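## Task

Load a blank into each of the four vise stations and clamp it by pushing that station's valve knob in (pulling the knob out unclamps). Next switch the selector to JOB, let the amber lamp on the cabinet top go dark, and key in D4, E4, C3, C5, E5, D5, D3, E3, C4 in exactly that sequence, each once, with no other keys. At the end every blank must stay within both ends of its station's moving jaw. Only the key the machine registers matters, and it may differ from the one physically pressed. The machine begins in TEACH, where presses are not counted. In TEACH a press lights the key the machine would register (key names are printed under the keys), but only while all four stations are empty. Anything that stays in place only because the robot holds it at the end does not count.

## Robot and tools

Robot: two 7-joint arms, left_arm and right_arm, each with a two-finger gripper, in a physics simulation. The names are labels only, not image sides.

Frame: one shared scene frame, origin on the table top midway between the arms, +x out over the table, +z up, left_arm on the +y side. Results give each gripper's end_effector_position (metres) and end_effector_quat_wxyz; the printed position can be off, more so at long reach. The gripper's fingers point along its +z and close along its y. The reported point is between the pads when closed; fingertips extend about 33 mm past it closed, 9 mm fully open, and move about 24 mm farther out while closing, so keep that clearance above surfaces.

Row layout (used by execute_actions and move): a single list of 20 numbers, each in [-1, 1], covering both arms even if one is idle. Order: left_arm's 7 joint values, then left position, force_limit, speed; then the same 10 for right_arm. Joint order within each arm: elbow, shoulder, wrist roll, waist, upper arm roll, forearm roll, wrist pitch. Joint values are offsets, not poses: scaled so 1.0 equals 1.427 rad for waist, shoulder, upper arm roll and elbow, 3.044 rad for forearm roll, 2.596 rad for wrist pitch, 3.91 rad for wrist roll. Stated joint ranges (rad): waist -2.744..2.744, shoulder -1.784..1.784, upper arm roll -2.901..2.901, elbow -3.042..-0.152, forearm roll -2.807..2.807, wrist pitch 0.544..4.517, wrist roll -3.016..3.016; true ends may differ by 0.018 rad. Asking a joint more than 0.018 rad outward beyond its range rejects the action for both arms; if the first action of a call fails this, nothing runs. A joint pushed past its real end stops there, and the result may say "joint sent to its limit" (no such line does not prove there is room left).

Gripper numbers are absolute commands, not offsets: position +1 fully open (140 mm), pads touch near -0.8, -1 closes until blocked. force_limit -1/0/+1 gives roughly 14/60/107 N on parts up to 40 mm. speed -1/0/+1 gives roughly 30/140/250 mm/s. A 0 is a real command, so to leave a gripper alone repeat its previous three numbers.

execute_actions(actions): a list of actions; each action is a table of up to 15 rows, one row per 1/30 s step, the last row held if fewer than 15. Joint offsets in every row are measured from the angles at the start of that action (first action: the last reported angles). An empty list just returns state and images.

move(target, speed, blocking): target is one 20-number row; its joint offsets count from the "Joint positions" of the latest result that shows them. All joints travel proportionally so grippers follow curves; paths last 0.5 to 10 s and ignore obstacles and the other arm. speed is the top rate in rad/s of the joint with the longest way, 0.01 to 2, default 0.5. Gripper values are sent at the start. blocking=false returns after 0.5 s while motion continues; until a result shows it ended, other moves and execute_actions are rejected, so use wait or stop. The extra "move:" line reports the ending (done, off_target, moving, held, fault), limits=held or limits=none, and each arm's joint farthest from target. Faster moves and targets set deeper beyond a contact push harder. To keep pressing as before, command offsets from Joint positions to Joint targets.

wait(seconds): 0 to 10; arms hold their last command; returns early when a running move ends. stop(): brakes a running move (needs stopping room; fingers continue). zoom_image(camera, region): region [x0, y0, x1, y1] in pixels, at most 504x504, origin top-left; cameras cam_head_left, cam_head_right, cam_high, cam_low (672x504) and cam_left_wrist, cam_right_wrist (504x504). finished_scene(scene): ends the given scene for good, so only call it once the goal holds without the robot.

Results: Joint positions and Joint velocities per arm in the joint order above (rad, rad/s); Joint targets are the angles currently being driven toward and can keep changing. object_status: 0 moving, 1 blocked while opening, 2 blocked while closing (a grip), 3 reached position or pads met (thin part may still be held). Check for 2 after closing. position_measured is in counts: 3 fully open, 230 pads together. To squeeze harder during status 2, raise force_limit and alter position slightly (for example -1 to -0.98). "joint command not followed" means a clearance check altered joint targets. Each step, joint targets stay within a lead of the measured angle (0.248 rad for the big four joints, 0.677 forearm roll, 0.715 wrist pitch, 1.54 wrist roll) and are scaled back if the gripper would jump over 70 mm, so large motions take several actions; send any unfinished remainder again.

Avoid: letting the arms collide or press on each other; contact torques reaching load limits (35 N m waist and shoulder, 32 upper arm roll, 30 elbow, 12 for each wrist joint) or outside force reaching 40 N including held weight, which freezes that arm for 10 s; motor overheating from long holds (MOTOR HOT warning, then OVER-TEMPERATURE FAULT braking); dropping, slamming or knocking anything off the table, which fails the task. Loose objects may occasionally get a brief push from outside. The robot holds its last command while you think.

Each tool is called after "Request:" by a JSON object that holds its "api" and its "payload".

## Session

I'll start by looking at the scene.

Request:
{"api": "execute_actions", "payload": {"actions": []}}

Scene clock: 0.00 s.
left_arm: end_effector_position=(+0.3819, +0.0660, +0.2815) position_measured=3 object_status=3 end_effector_quat_wxyz=(-0.087, +0.043, +0.994, -0.040) | right_arm: end_effector_position=(+0.5517, -0.8584, +0.1808) position_measured=3 object_status=3 end_effector_quat_wxyz=(+0.047, +0.995, +0.090, +0.002)
Joint names: [elbow, shoulder, wrist roll, waist, upper arm roll, forearm roll, wrist pitch]
Joint positions: left_arm=[-1.988 -0.082  1.284 -0.677  0.076 -0.134  1.769] | right_arm=[-1.219  0.667 -2.453 -1.017  0.136 -0.154  1.95 ]
Joint velocities: left_arm=[ 0.    -0.     0.001 -0.001  0.001 -0.     0.   ] | right_arm=[-0.    -0.001 -0.     0.001  0.001 -0.     0.001]
Joint targets: left_arm=[-1.988 -0.082 1.284 -0.677 0.076 -0.134 1.769] | right_arm=[-1.219 0.667 -2.453 -1.017 0.136 -0.154 1.950]

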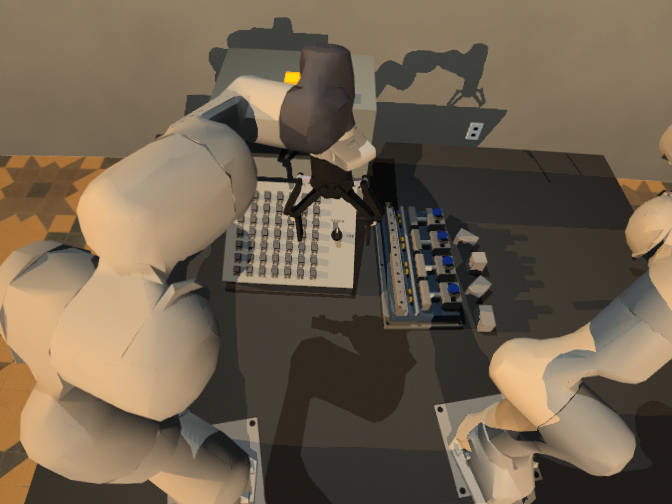

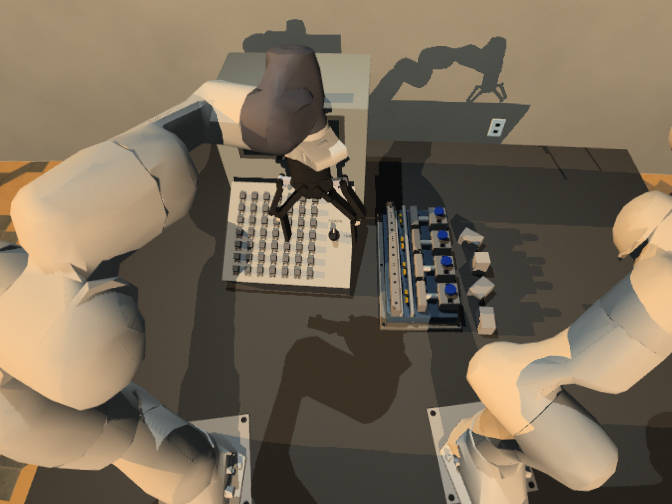

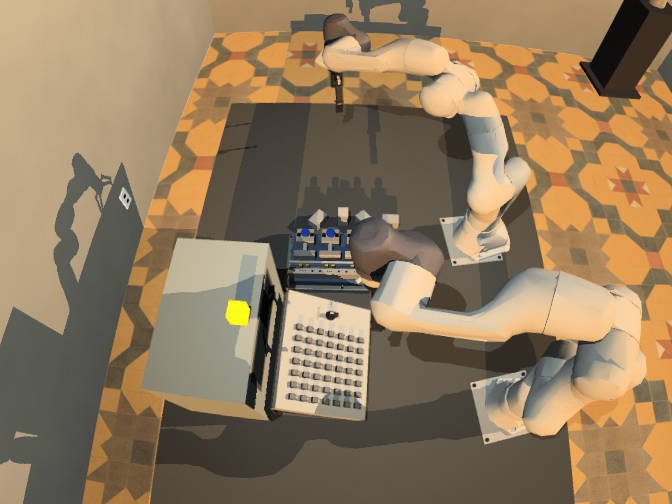

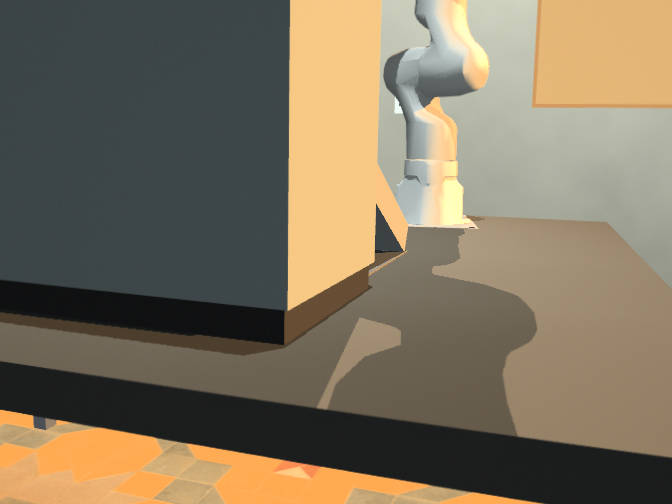

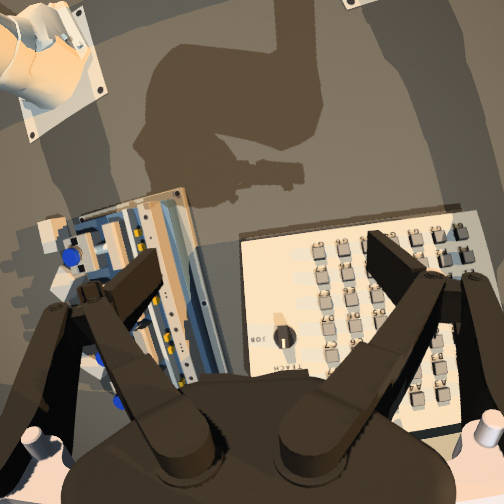

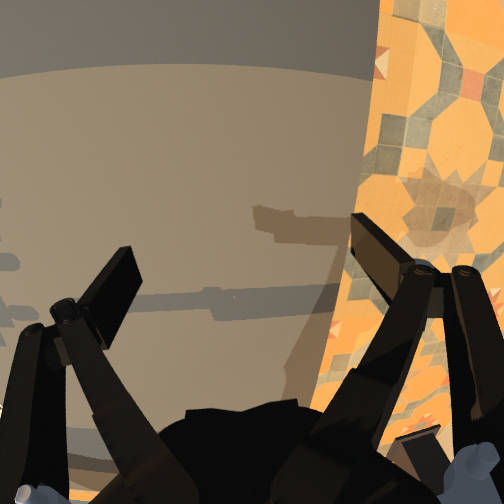

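Request:
{"api": "zoom_image", "payload": {"camera": "cam_head_left", "region": [200, 160, 520, 340]}}

Request:
{"api": "zoom_image", "payload": {"camera": "cam_high", "region": [130, 190, 450, 430]}}

Region (200, 160, 520, 340) of cam_head_left's 672x504 image, scaled by 1.575, with more detail than that image has; it fills the top 284 rows of this view, and the rest is white.

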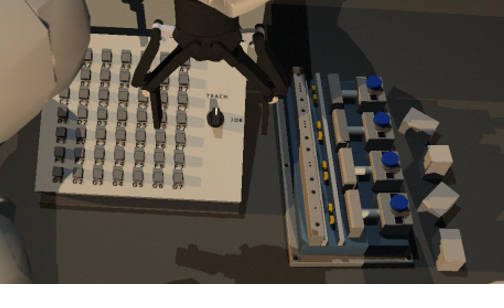

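Region (130, 190, 450, 430) of cam_high's 672x504 image, scaled by 1.575, with more detail than that image has; it fills the top 378 rows of this view, and the rest is white.

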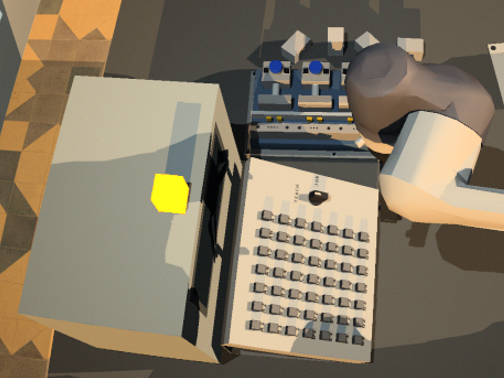

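Request:
{"api": "move", "payload": {"target": [0,0,0,0,-0.0533,0.0440,0.0528,1,0,0, 0,0,0,0,-0.0953,0.0506,-0.0247,1,0,0], "speed": 0.5}}

Scene clock: 2.30 s.
left_arm: end_effector_position=(+0.4188, +0.0484, +0.2877) position_measured=3 object_status=3 end_effector_quat_wxyz=(-0.002, +0.098, +0.995, -0.001) | right_arm: end_effector_position=(+0.4974, -0.8791, +0.1712) position_measured=3 object_status=3 end_effector_quat_wxyz=(+0.002, +1.000, +0.012, -0.000)
Joint names: [elbow, shoulder, wrist roll, waist, upper arm roll, forearm roll, wrist pitch]
Joint positions: left_arm=[-1.988 -0.082  1.284 -0.677  0.001 -0.004  1.903] | right_arm=[-1.219  0.667 -2.453 -1.019  0.002 -0.004  1.888]
Joint velocities: left_arm=[-0.001 -0.001  0.001 -0.    -0.001  0.     0.004] | right_arm=[ 0.    -0.001 -0.001 -0.    -0.     0.001 -0.002]
Joint targets: left_arm=[-1.988 -0.082 1.284 -0.677 -0.000 0.000 1.906] | right_arm=[-1.219 0.667 -2.453 -1.017 0.000 -0.000 1.886]
move: done; limits=none; left_arm: farthest joint: the forearm roll, 0.004 radians from its target (0.133 radians at the start); right_arm: farthest joint: the forearm roll, 0.004 radians from its target (0.154 radians at the start)

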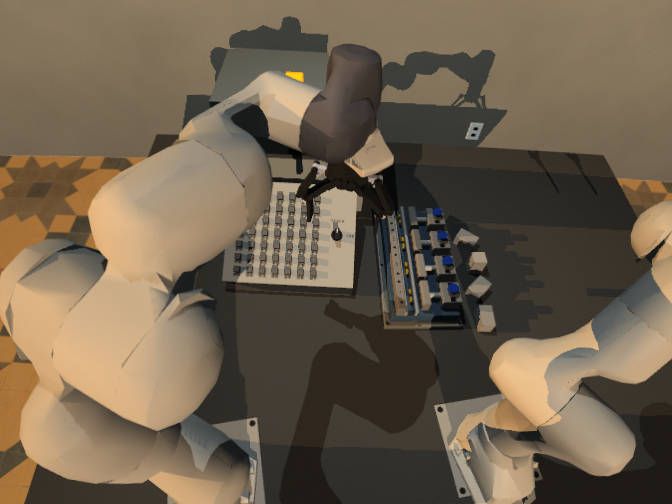

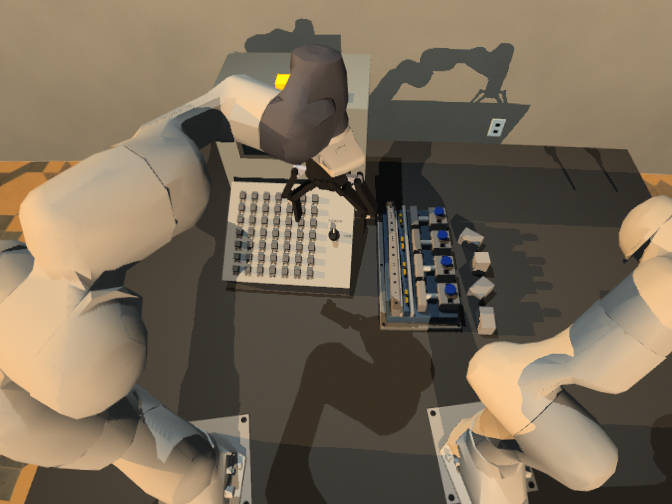

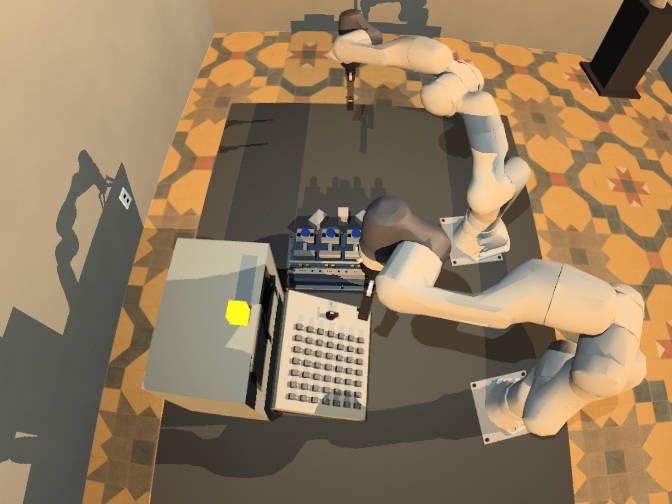

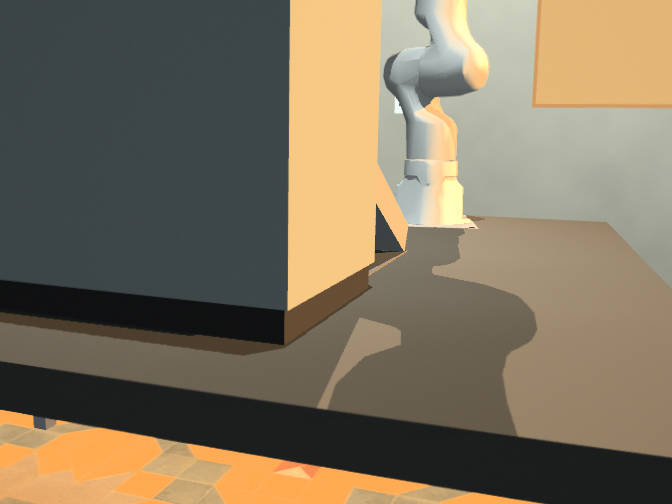

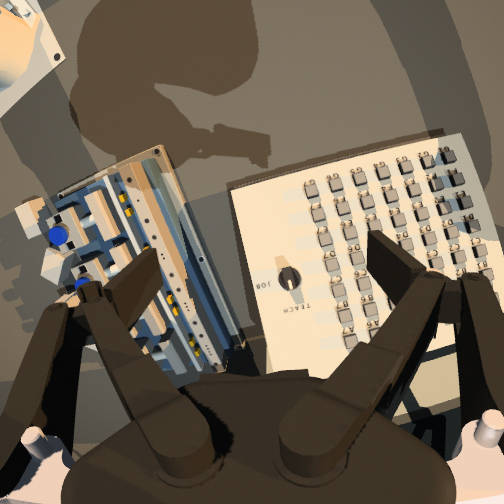

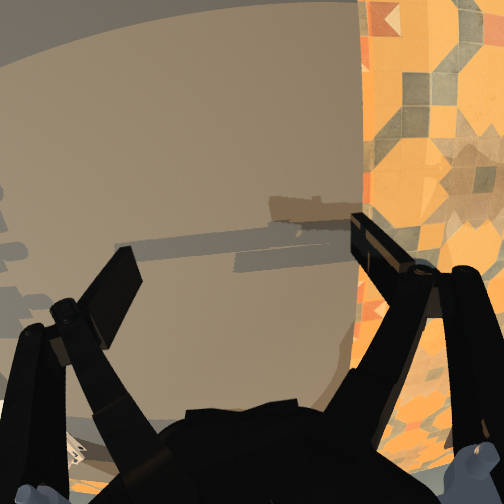

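Request:
{"api": "move", "payload": {"target": [-0.3473,-0.1786,0.0368,0.2383,0,0,0.0939,-1,0,1, -0.8549,-0.8889,0.2604,0.6966,0,0,-0.0195,1,0,0], "speed": 0.8}}

Scene clock: 7.73 s.
left_arm: end_effector_position=(+0.3714, +0.2345, +0.2004) position_measured=233 object_status=3 end_effector_quat_wxyz=(-0.001, -0.002, +1.000, -0.002) | right_arm: end_effector_position=(+0.3821, -0.2697, +0.3001) position_measured=3 object_status=3 end_effector_quat_wxyz=(+0.003, +1.000, +0.003, +0.001)
Joint names: [elbow, shoulder, wrist roll, waist, upper arm roll, forearm roll, wrist pitch]
Joint positions: left_arm=[-2.481 -0.335  1.424 -0.339  0.001 -0.003  2.144] | right_arm=[-2.437 -0.599 -1.441 -0.026  0.004 -0.004  1.84 ]
Joint velocities: left_arm=[-0.    -0.001  0.002 -0.     0.     0.001 -0.   ] | right_arm=[-0.001 -0.001  0.006  0.001 -0.001 -0.    -0.   ]
Joint targets: left_arm=[-2.483 -0.337 1.428 -0.337 0.001 -0.004 2.146] | right_arm=[-2.439 -0.601 -1.435 -0.025 0.002 -0.004 1.838]
move: done; limits=none; left_arm: farthest joint: the wrist roll, 0.004 radians from its target (0.144 radians at the start); right_arm: farthest joint: the wrist roll, 0.006 radians from its target (1.018 radians at the start)

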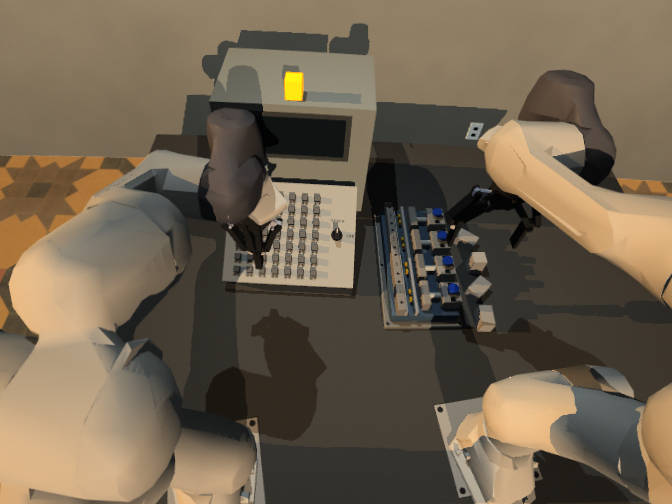

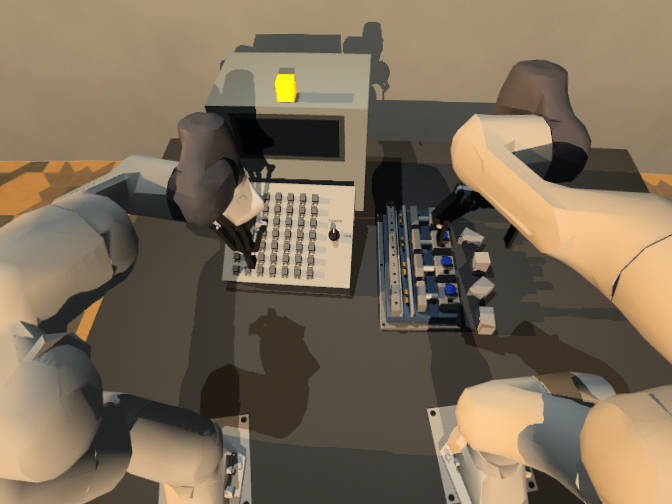

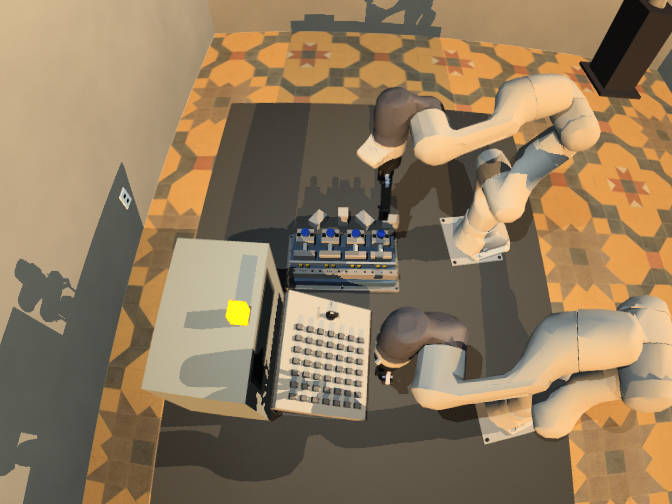

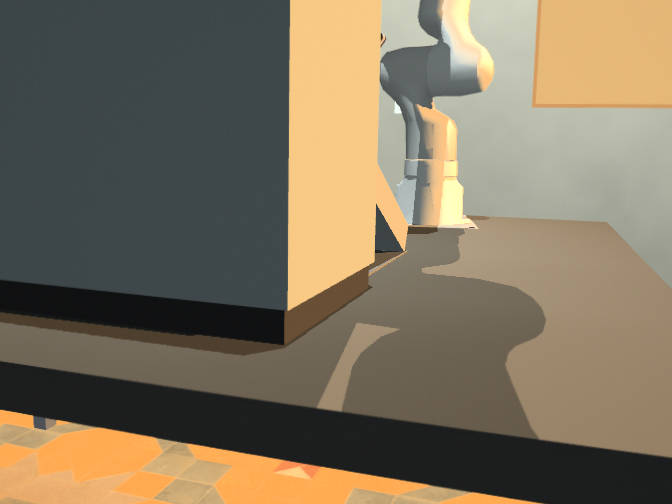

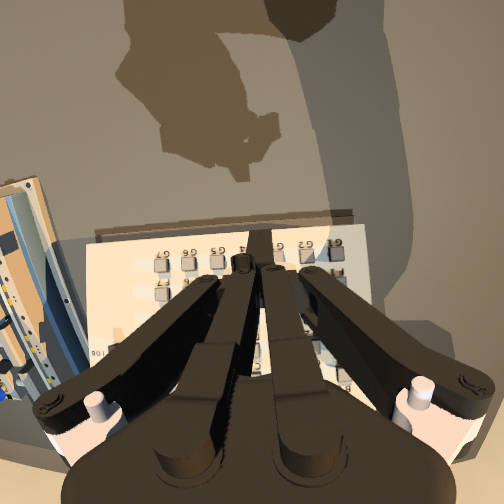

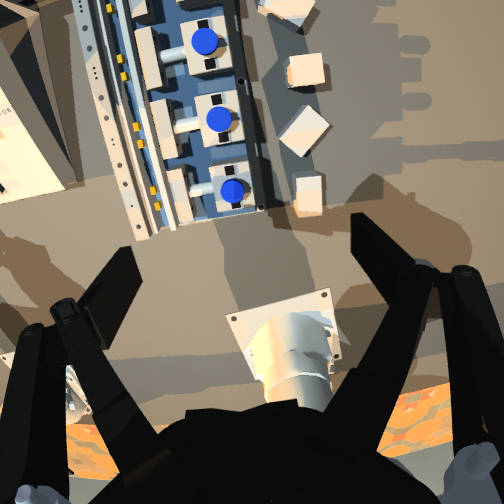

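Request:
{"api": "move", "payload": {"target": [0.4552,0.3627,0.0055,0.0139,0,0,-0.0501,-1,0,1, 0,0,0,0,0,0,0,1,0,0], "speed": 0.8}}

Scene clock: 9.97 s.
left_arm: end_effector_position=(+0.5514, +0.2197, +0.2204) position_measured=233 object_status=3 end_effector_quat_wxyz=(+0.001, -0.003, +1.000, -0.002) | right_arm: end_effector_position=(+0.3821, -0.2697, +0.3001) position_measured=3 object_status=3 end_effector_quat_wxyz=(+0.003, +1.000, +0.002, +0.001)
Joint names: [elbow, shoulder, wrist roll, waist, upper arm roll, forearm roll, wrist pitch]
Joint positions: left_arm=[-1.834  0.18   1.441 -0.32   0.001 -0.003  2.017] | right_arm=[-2.437 -0.599 -1.439 -0.026  0.004 -0.004  1.84 ]
Joint velocities: left_arm=[ 0.001  0.001  0.003  0.001  0.     0.001 -0.005] | right_arm=[-0.001  0.001  0.001  0.001 -0.001  0.    -0.   ]
Joint targets: left_arm=[-1.831 0.182 1.445 -0.319 0.001 -0.003 2.014] | right_arm=[-2.437 -0.599 -1.441 -0.026 0.004 -0.004 1.840]
move: done; limits=none; left_arm: farthest joint: the wrist roll, 0.005 radians from its target (0.021 radians at the start); right_arm: farthest joint: the wrist roll, 0.002 radians from its target (0.002 radians at the start)

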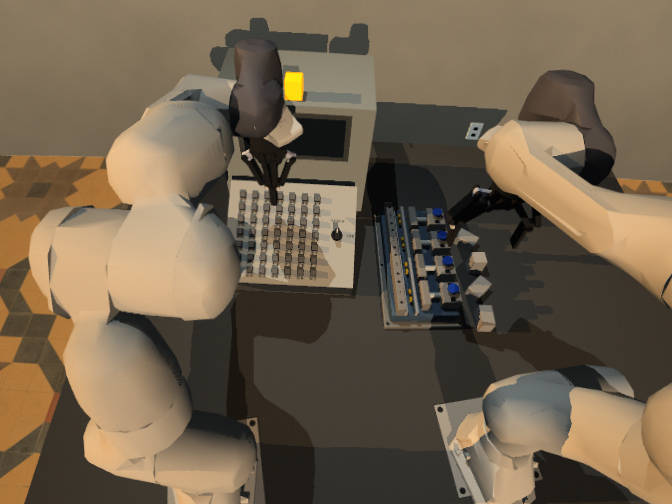

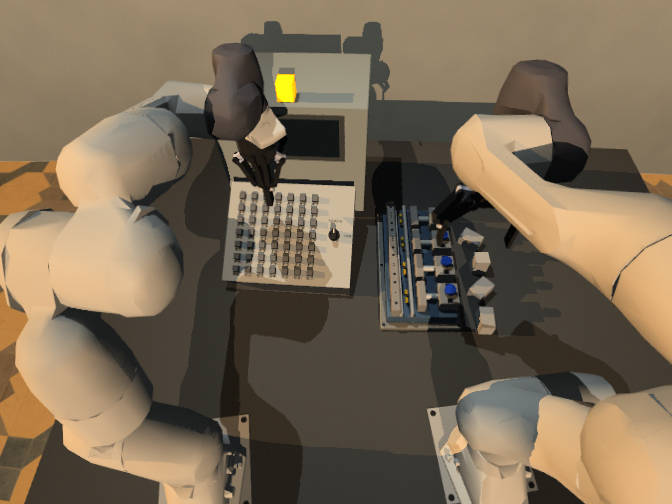

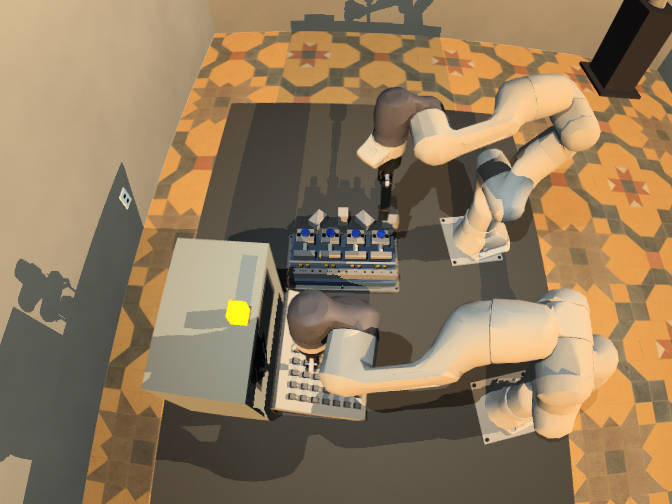

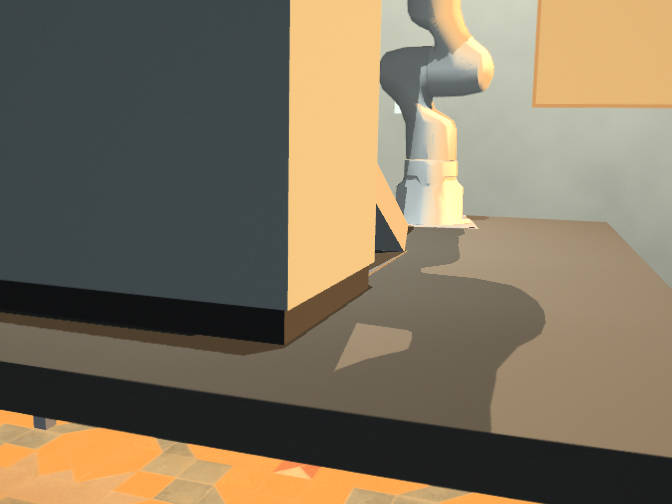

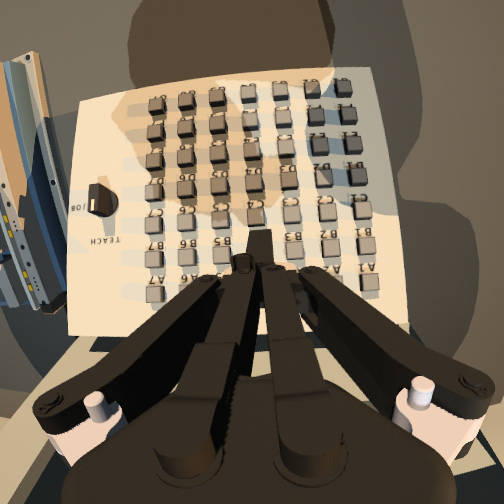

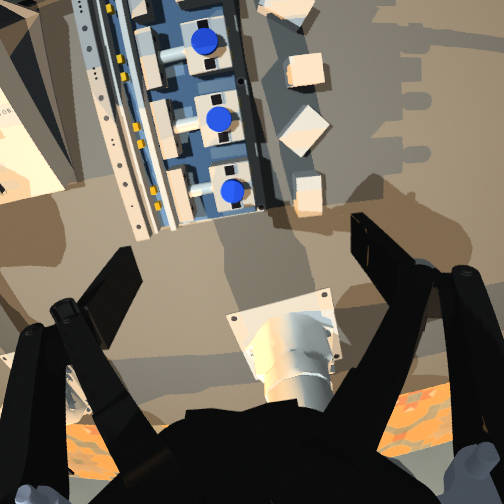

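Request:
{"api": "move", "payload": {"target": [-0.0566,0.0405,0,0,0,0,0.0522,-1,0,1, 0,0,0,0,0,0,0,1,0,0], "speed": 0.3}}

Scene clock: 11.37 s.
left_arm: end_effector_position=(+0.5509, +0.2199, +0.1600) position_measured=233 object_status=3 end_effector_quat_wxyz=(-0.001, -0.003, +1.000, -0.001) | right_arm: end_effector_position=(+0.3821, -0.2697, +0.3001) position_measured=3 object_status=3 end_effector_quat_wxyz=(+0.003, +1.000, +0.002, +0.001)
Joint names: [elbow, shoulder, wrist roll, waist, upper arm roll, forearm roll, wrist pitch]
Joint positions: left_arm=[-1.913  0.239  1.441 -0.32   0.001 -0.003  2.149] | right_arm=[-2.437 -0.599 -1.439 -0.026  0.004 -0.004  1.84 ]
Joint velocities: left_arm=[-0.001 -0.001 -0.    -0.001  0.001 -0.001  0.005] | right_arm=[ 0.001  0.    -0.002  0.002 -0.001 -0.001  0.   ]
Joint targets: left_arm=[-1.915 0.238 1.441 -0.320 0.001 -0.003 2.153] | right_arm=[-2.437 -0.599 -1.439 -0.026 0.004 -0.004 1.840]
move: done; limits=none; left_arm: farthest joint: the wrist pitch, 0.003 radians from its target (0.136 radians at the start); right_arm: farthest joint: the waist, 0.000 radians from its target (0.000 radians at the start)

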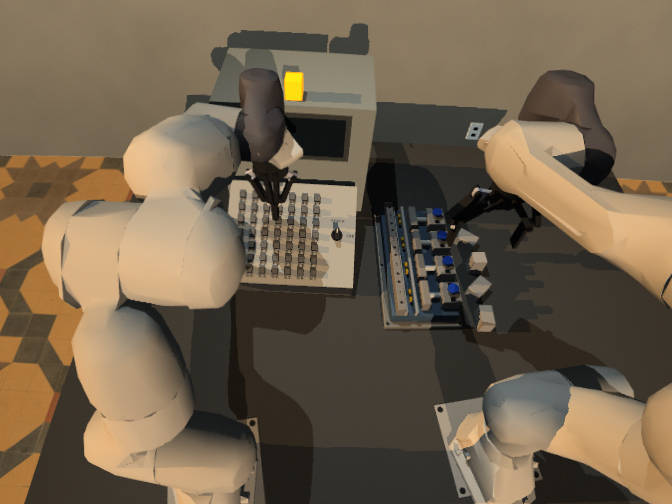

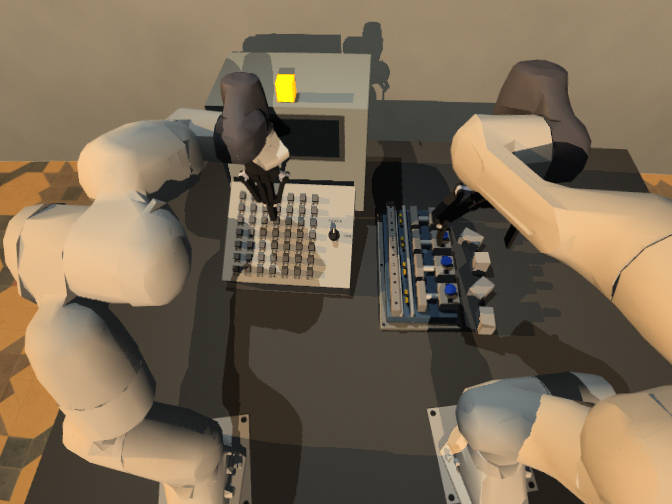

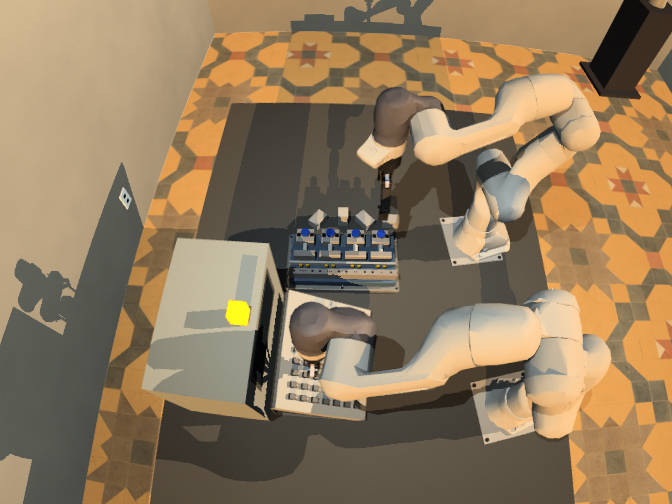

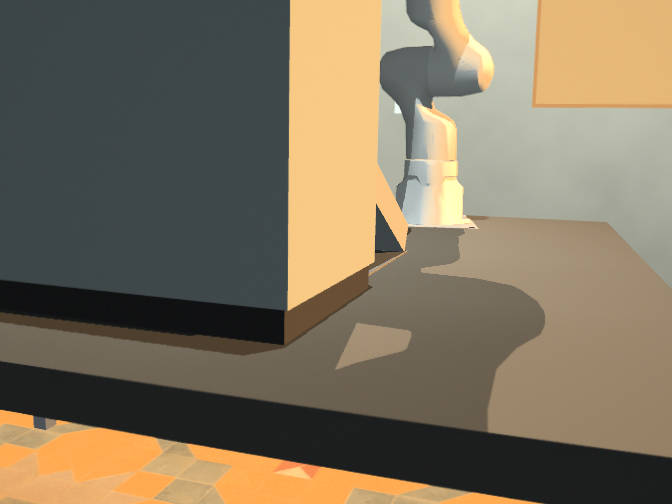

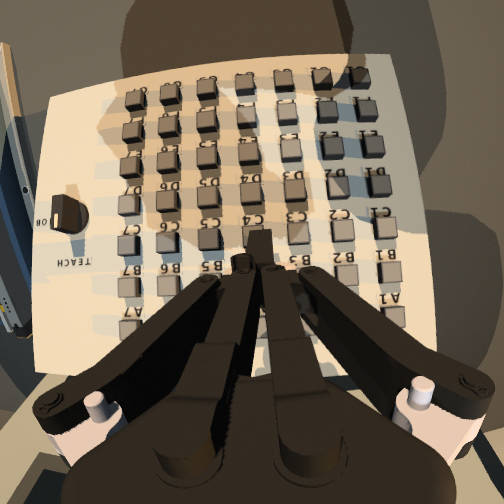

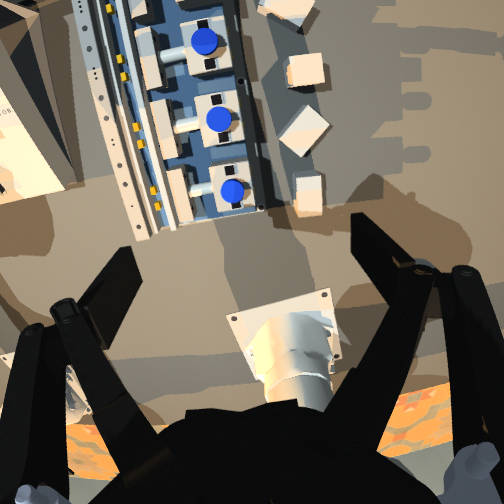

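Request:
{"api": "move", "payload": {"target": [-0.0227,0.0246,0,-0.0058,0,0,0.0272,-1,0,1, 0,0,0,0,0,0,0,1,0,0], "speed": 0.2}}

Scene clock: 22.10 s.
left_arm: end_effector_position=(+0.5532, +0.2192, +0.1548) position_measured=233 object_status=3 end_effector_quat_wxyz=(+0.004, -0.002, +1.000, -0.002) | right_arm: end_effector_position=(+0.3821, -0.2697, +0.3001) position_measured=3 object_status=3 end_effector_quat_wxyz=(+0.003, +1.000, +0.002, +0.001)
Joint names: [elbow, shoulder, wrist roll, waist, upper arm roll, forearm roll, wrist pitch]
Joint positions: left_arm=[-1.926  0.242  1.441 -0.322  0.003 -0.003  2.177] | right_arm=[-2.437 -0.599 -1.439 -0.026  0.004 -0.004  1.84 ]
Joint velocities: left_arm=[-0.001 -0.    -0.     0.     0.    -0.    -0.   ] | right_arm=[-0.001  0.     0.001  0.001  0.001 -0.     0.   ]
Joint targets: left_arm=[-1.926 0.245 1.441 -0.322 0.003 -0.003 2.178] | right_arm=[-2.437 -0.599 -1.439 -0.026 0.004 -0.004 1.840]
FORCE FAULT: contact force on the left arm reached its limit, and that arm stopped for 10 seconds. The contact can be on any part of that arm, not only on its tool. That time counts as 19 of the actions that you can send in this scene. That arm's remaining commands of this call were not run. That arm holds still and accepts commands again. Move the arm away from the contact; if what it grips holds it there, let go first. Pushing or pulling that hard again can fault the arm again.
move: fault (left_arm); limits=none; left_arm: farthest joint: the wrist pitch, 0.043 radians from its target (0.070 radians at the start); right_arm: farthest joint: the waist, 0.000 radians from its target (0.000 radians at the start)

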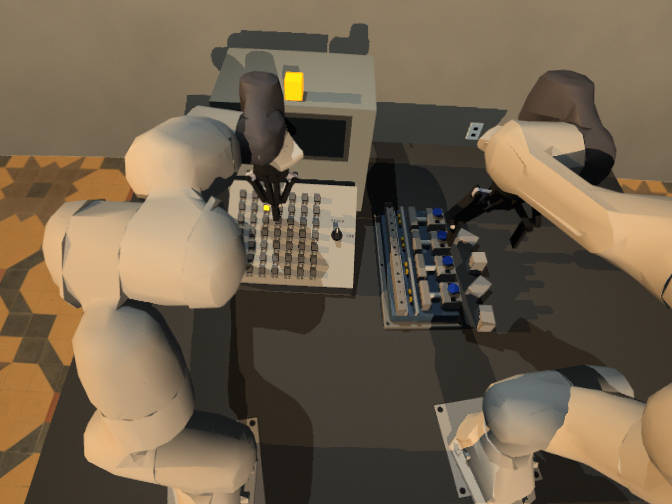

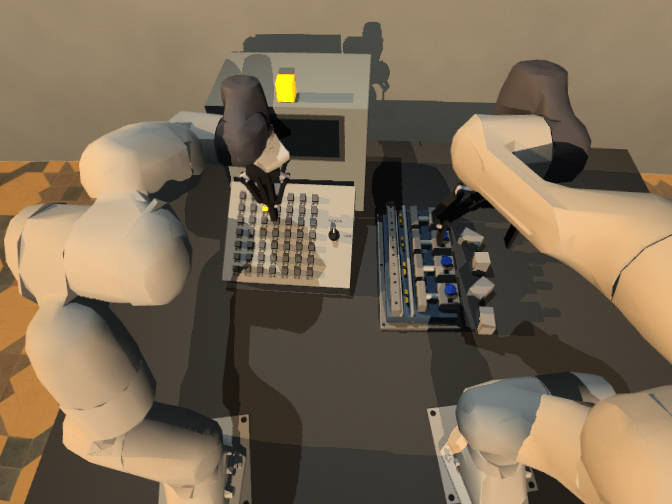

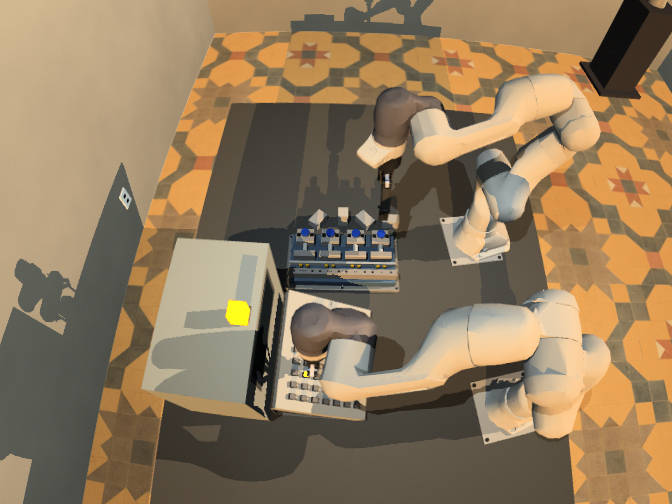

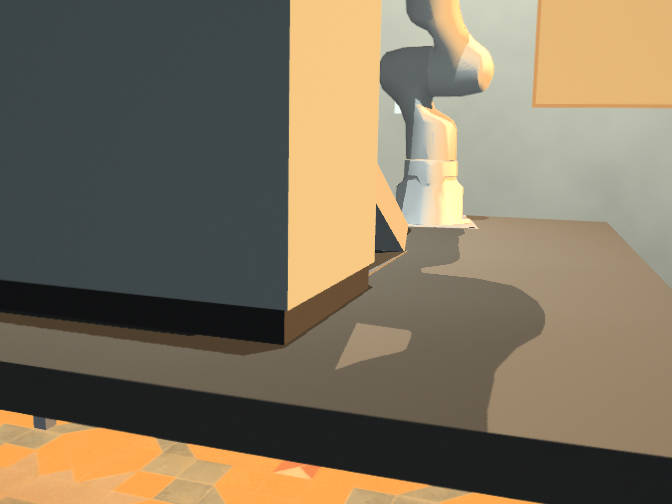

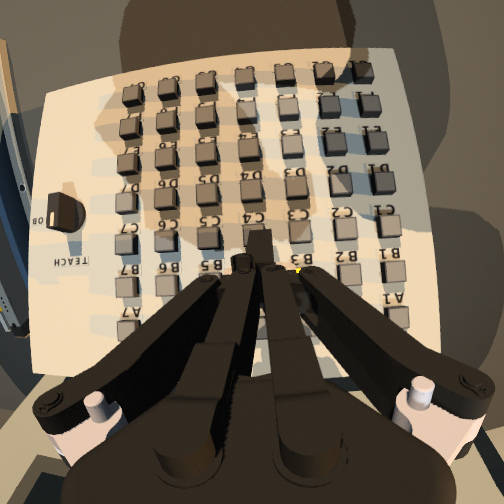

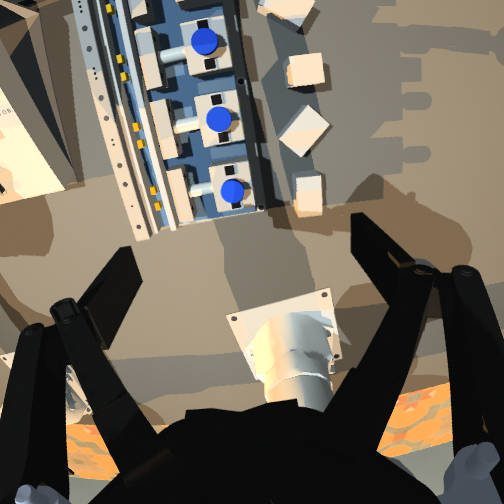

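Request:
{"api": "zoom_image", "payload": {"camera": "cam_head_left", "region": [215, 165, 365, 300]}}

Region (215, 165, 365, 300) of cam_head_left's 672x504 image, scaled by 3.360, with more detail than that image has; it fills the top 454 rows of this view, and the rest is white.

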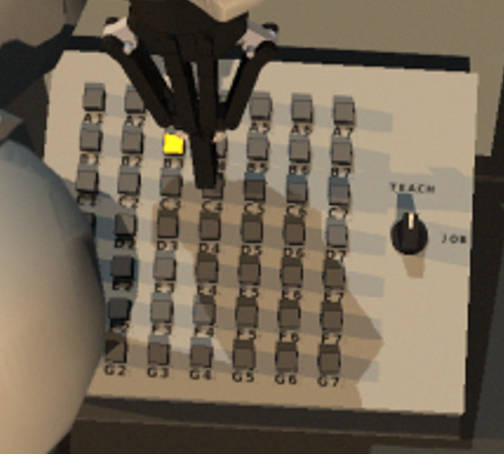

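Request:
{"api": "move", "payload": {"target": [-0.0107,-0.0368,0,-0.0051,0,0,-0.0178,-1,0,1, 0,0,0,0,0,0,0,1,0,0], "speed": 0.2}}

Scene clock: 23.77 s.
left_arm: end_effector_position=(+0.5419, +0.2169, +0.1762) position_measured=233 object_status=3 end_effector_quat_wxyz=(+0.002, +0.001, +1.000, -0.002) | right_arm: end_effector_position=(+0.3821, -0.2697, +0.3001) position_measured=3 object_status=3 end_effector_quat_wxyz=(+0.003, +1.000, +0.002, +0.001)
Joint names: [elbow, shoulder, wrist roll, waist, upper arm roll, forearm roll, wrist pitch]
Joint positions: left_arm=[-1.938  0.191  1.441 -0.328  0.003 -0.003  2.134] | right_arm=[-2.437 -0.599 -1.439 -0.026  0.004 -0.004  1.84 ]
Joint velocities: left_arm=[ 0.     0.001  0.002 -0.     0.001  0.    -0.004] | right_arm=[ 0.001 -0.001 -0.    -0.001 -0.001 -0.001  0.   ]
Joint targets: left_arm=[-1.941 0.189 1.441 -0.329 0.003 -0.003 2.131] | right_arm=[-2.437 -0.599 -1.439 -0.026 0.004 -0.004 1.840]
move: done; limits=none; left_arm: farthest joint: the elbow, 0.003 radians from its target (0.016 radians at the start); right_arm: farthest joint: the waist, 0.000 radians from its target (0.000 radians at the start)

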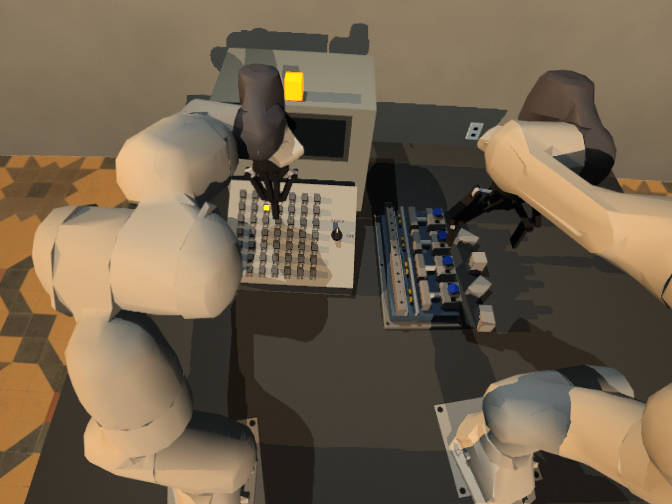

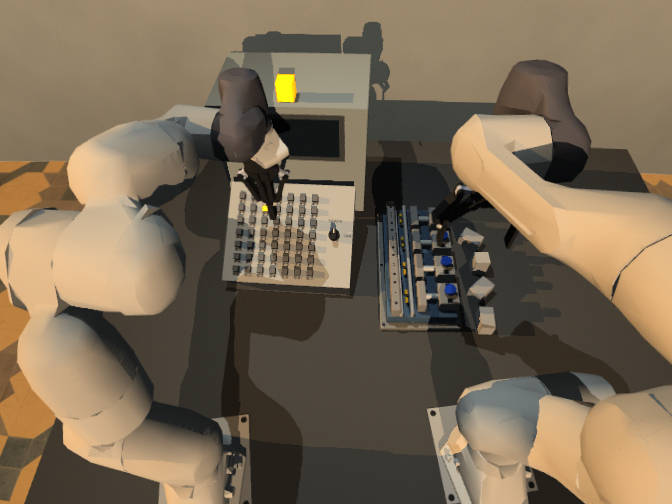

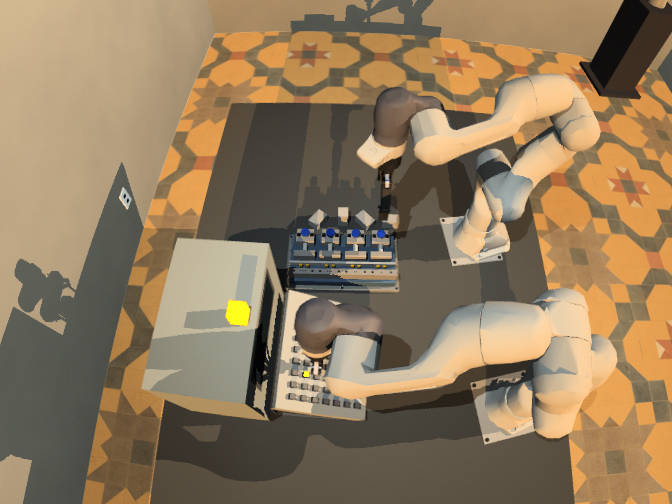

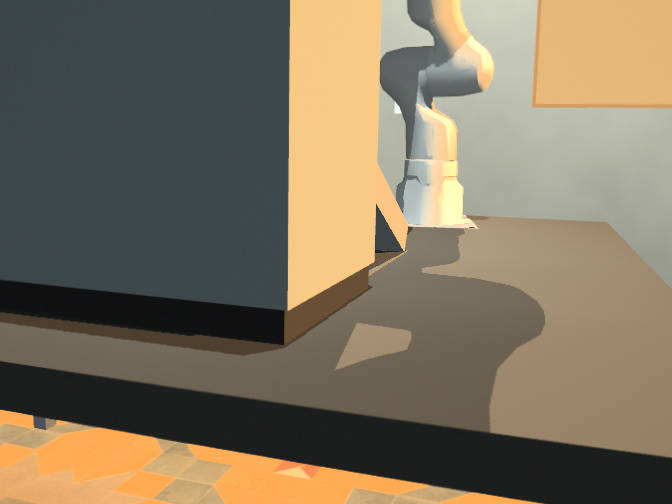

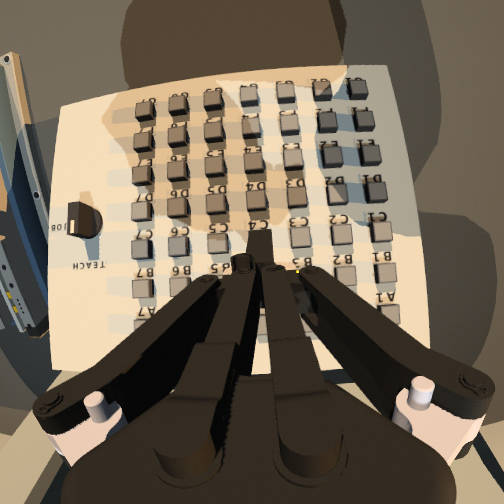

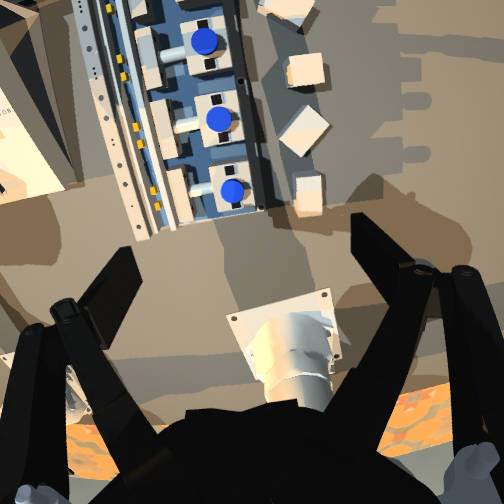

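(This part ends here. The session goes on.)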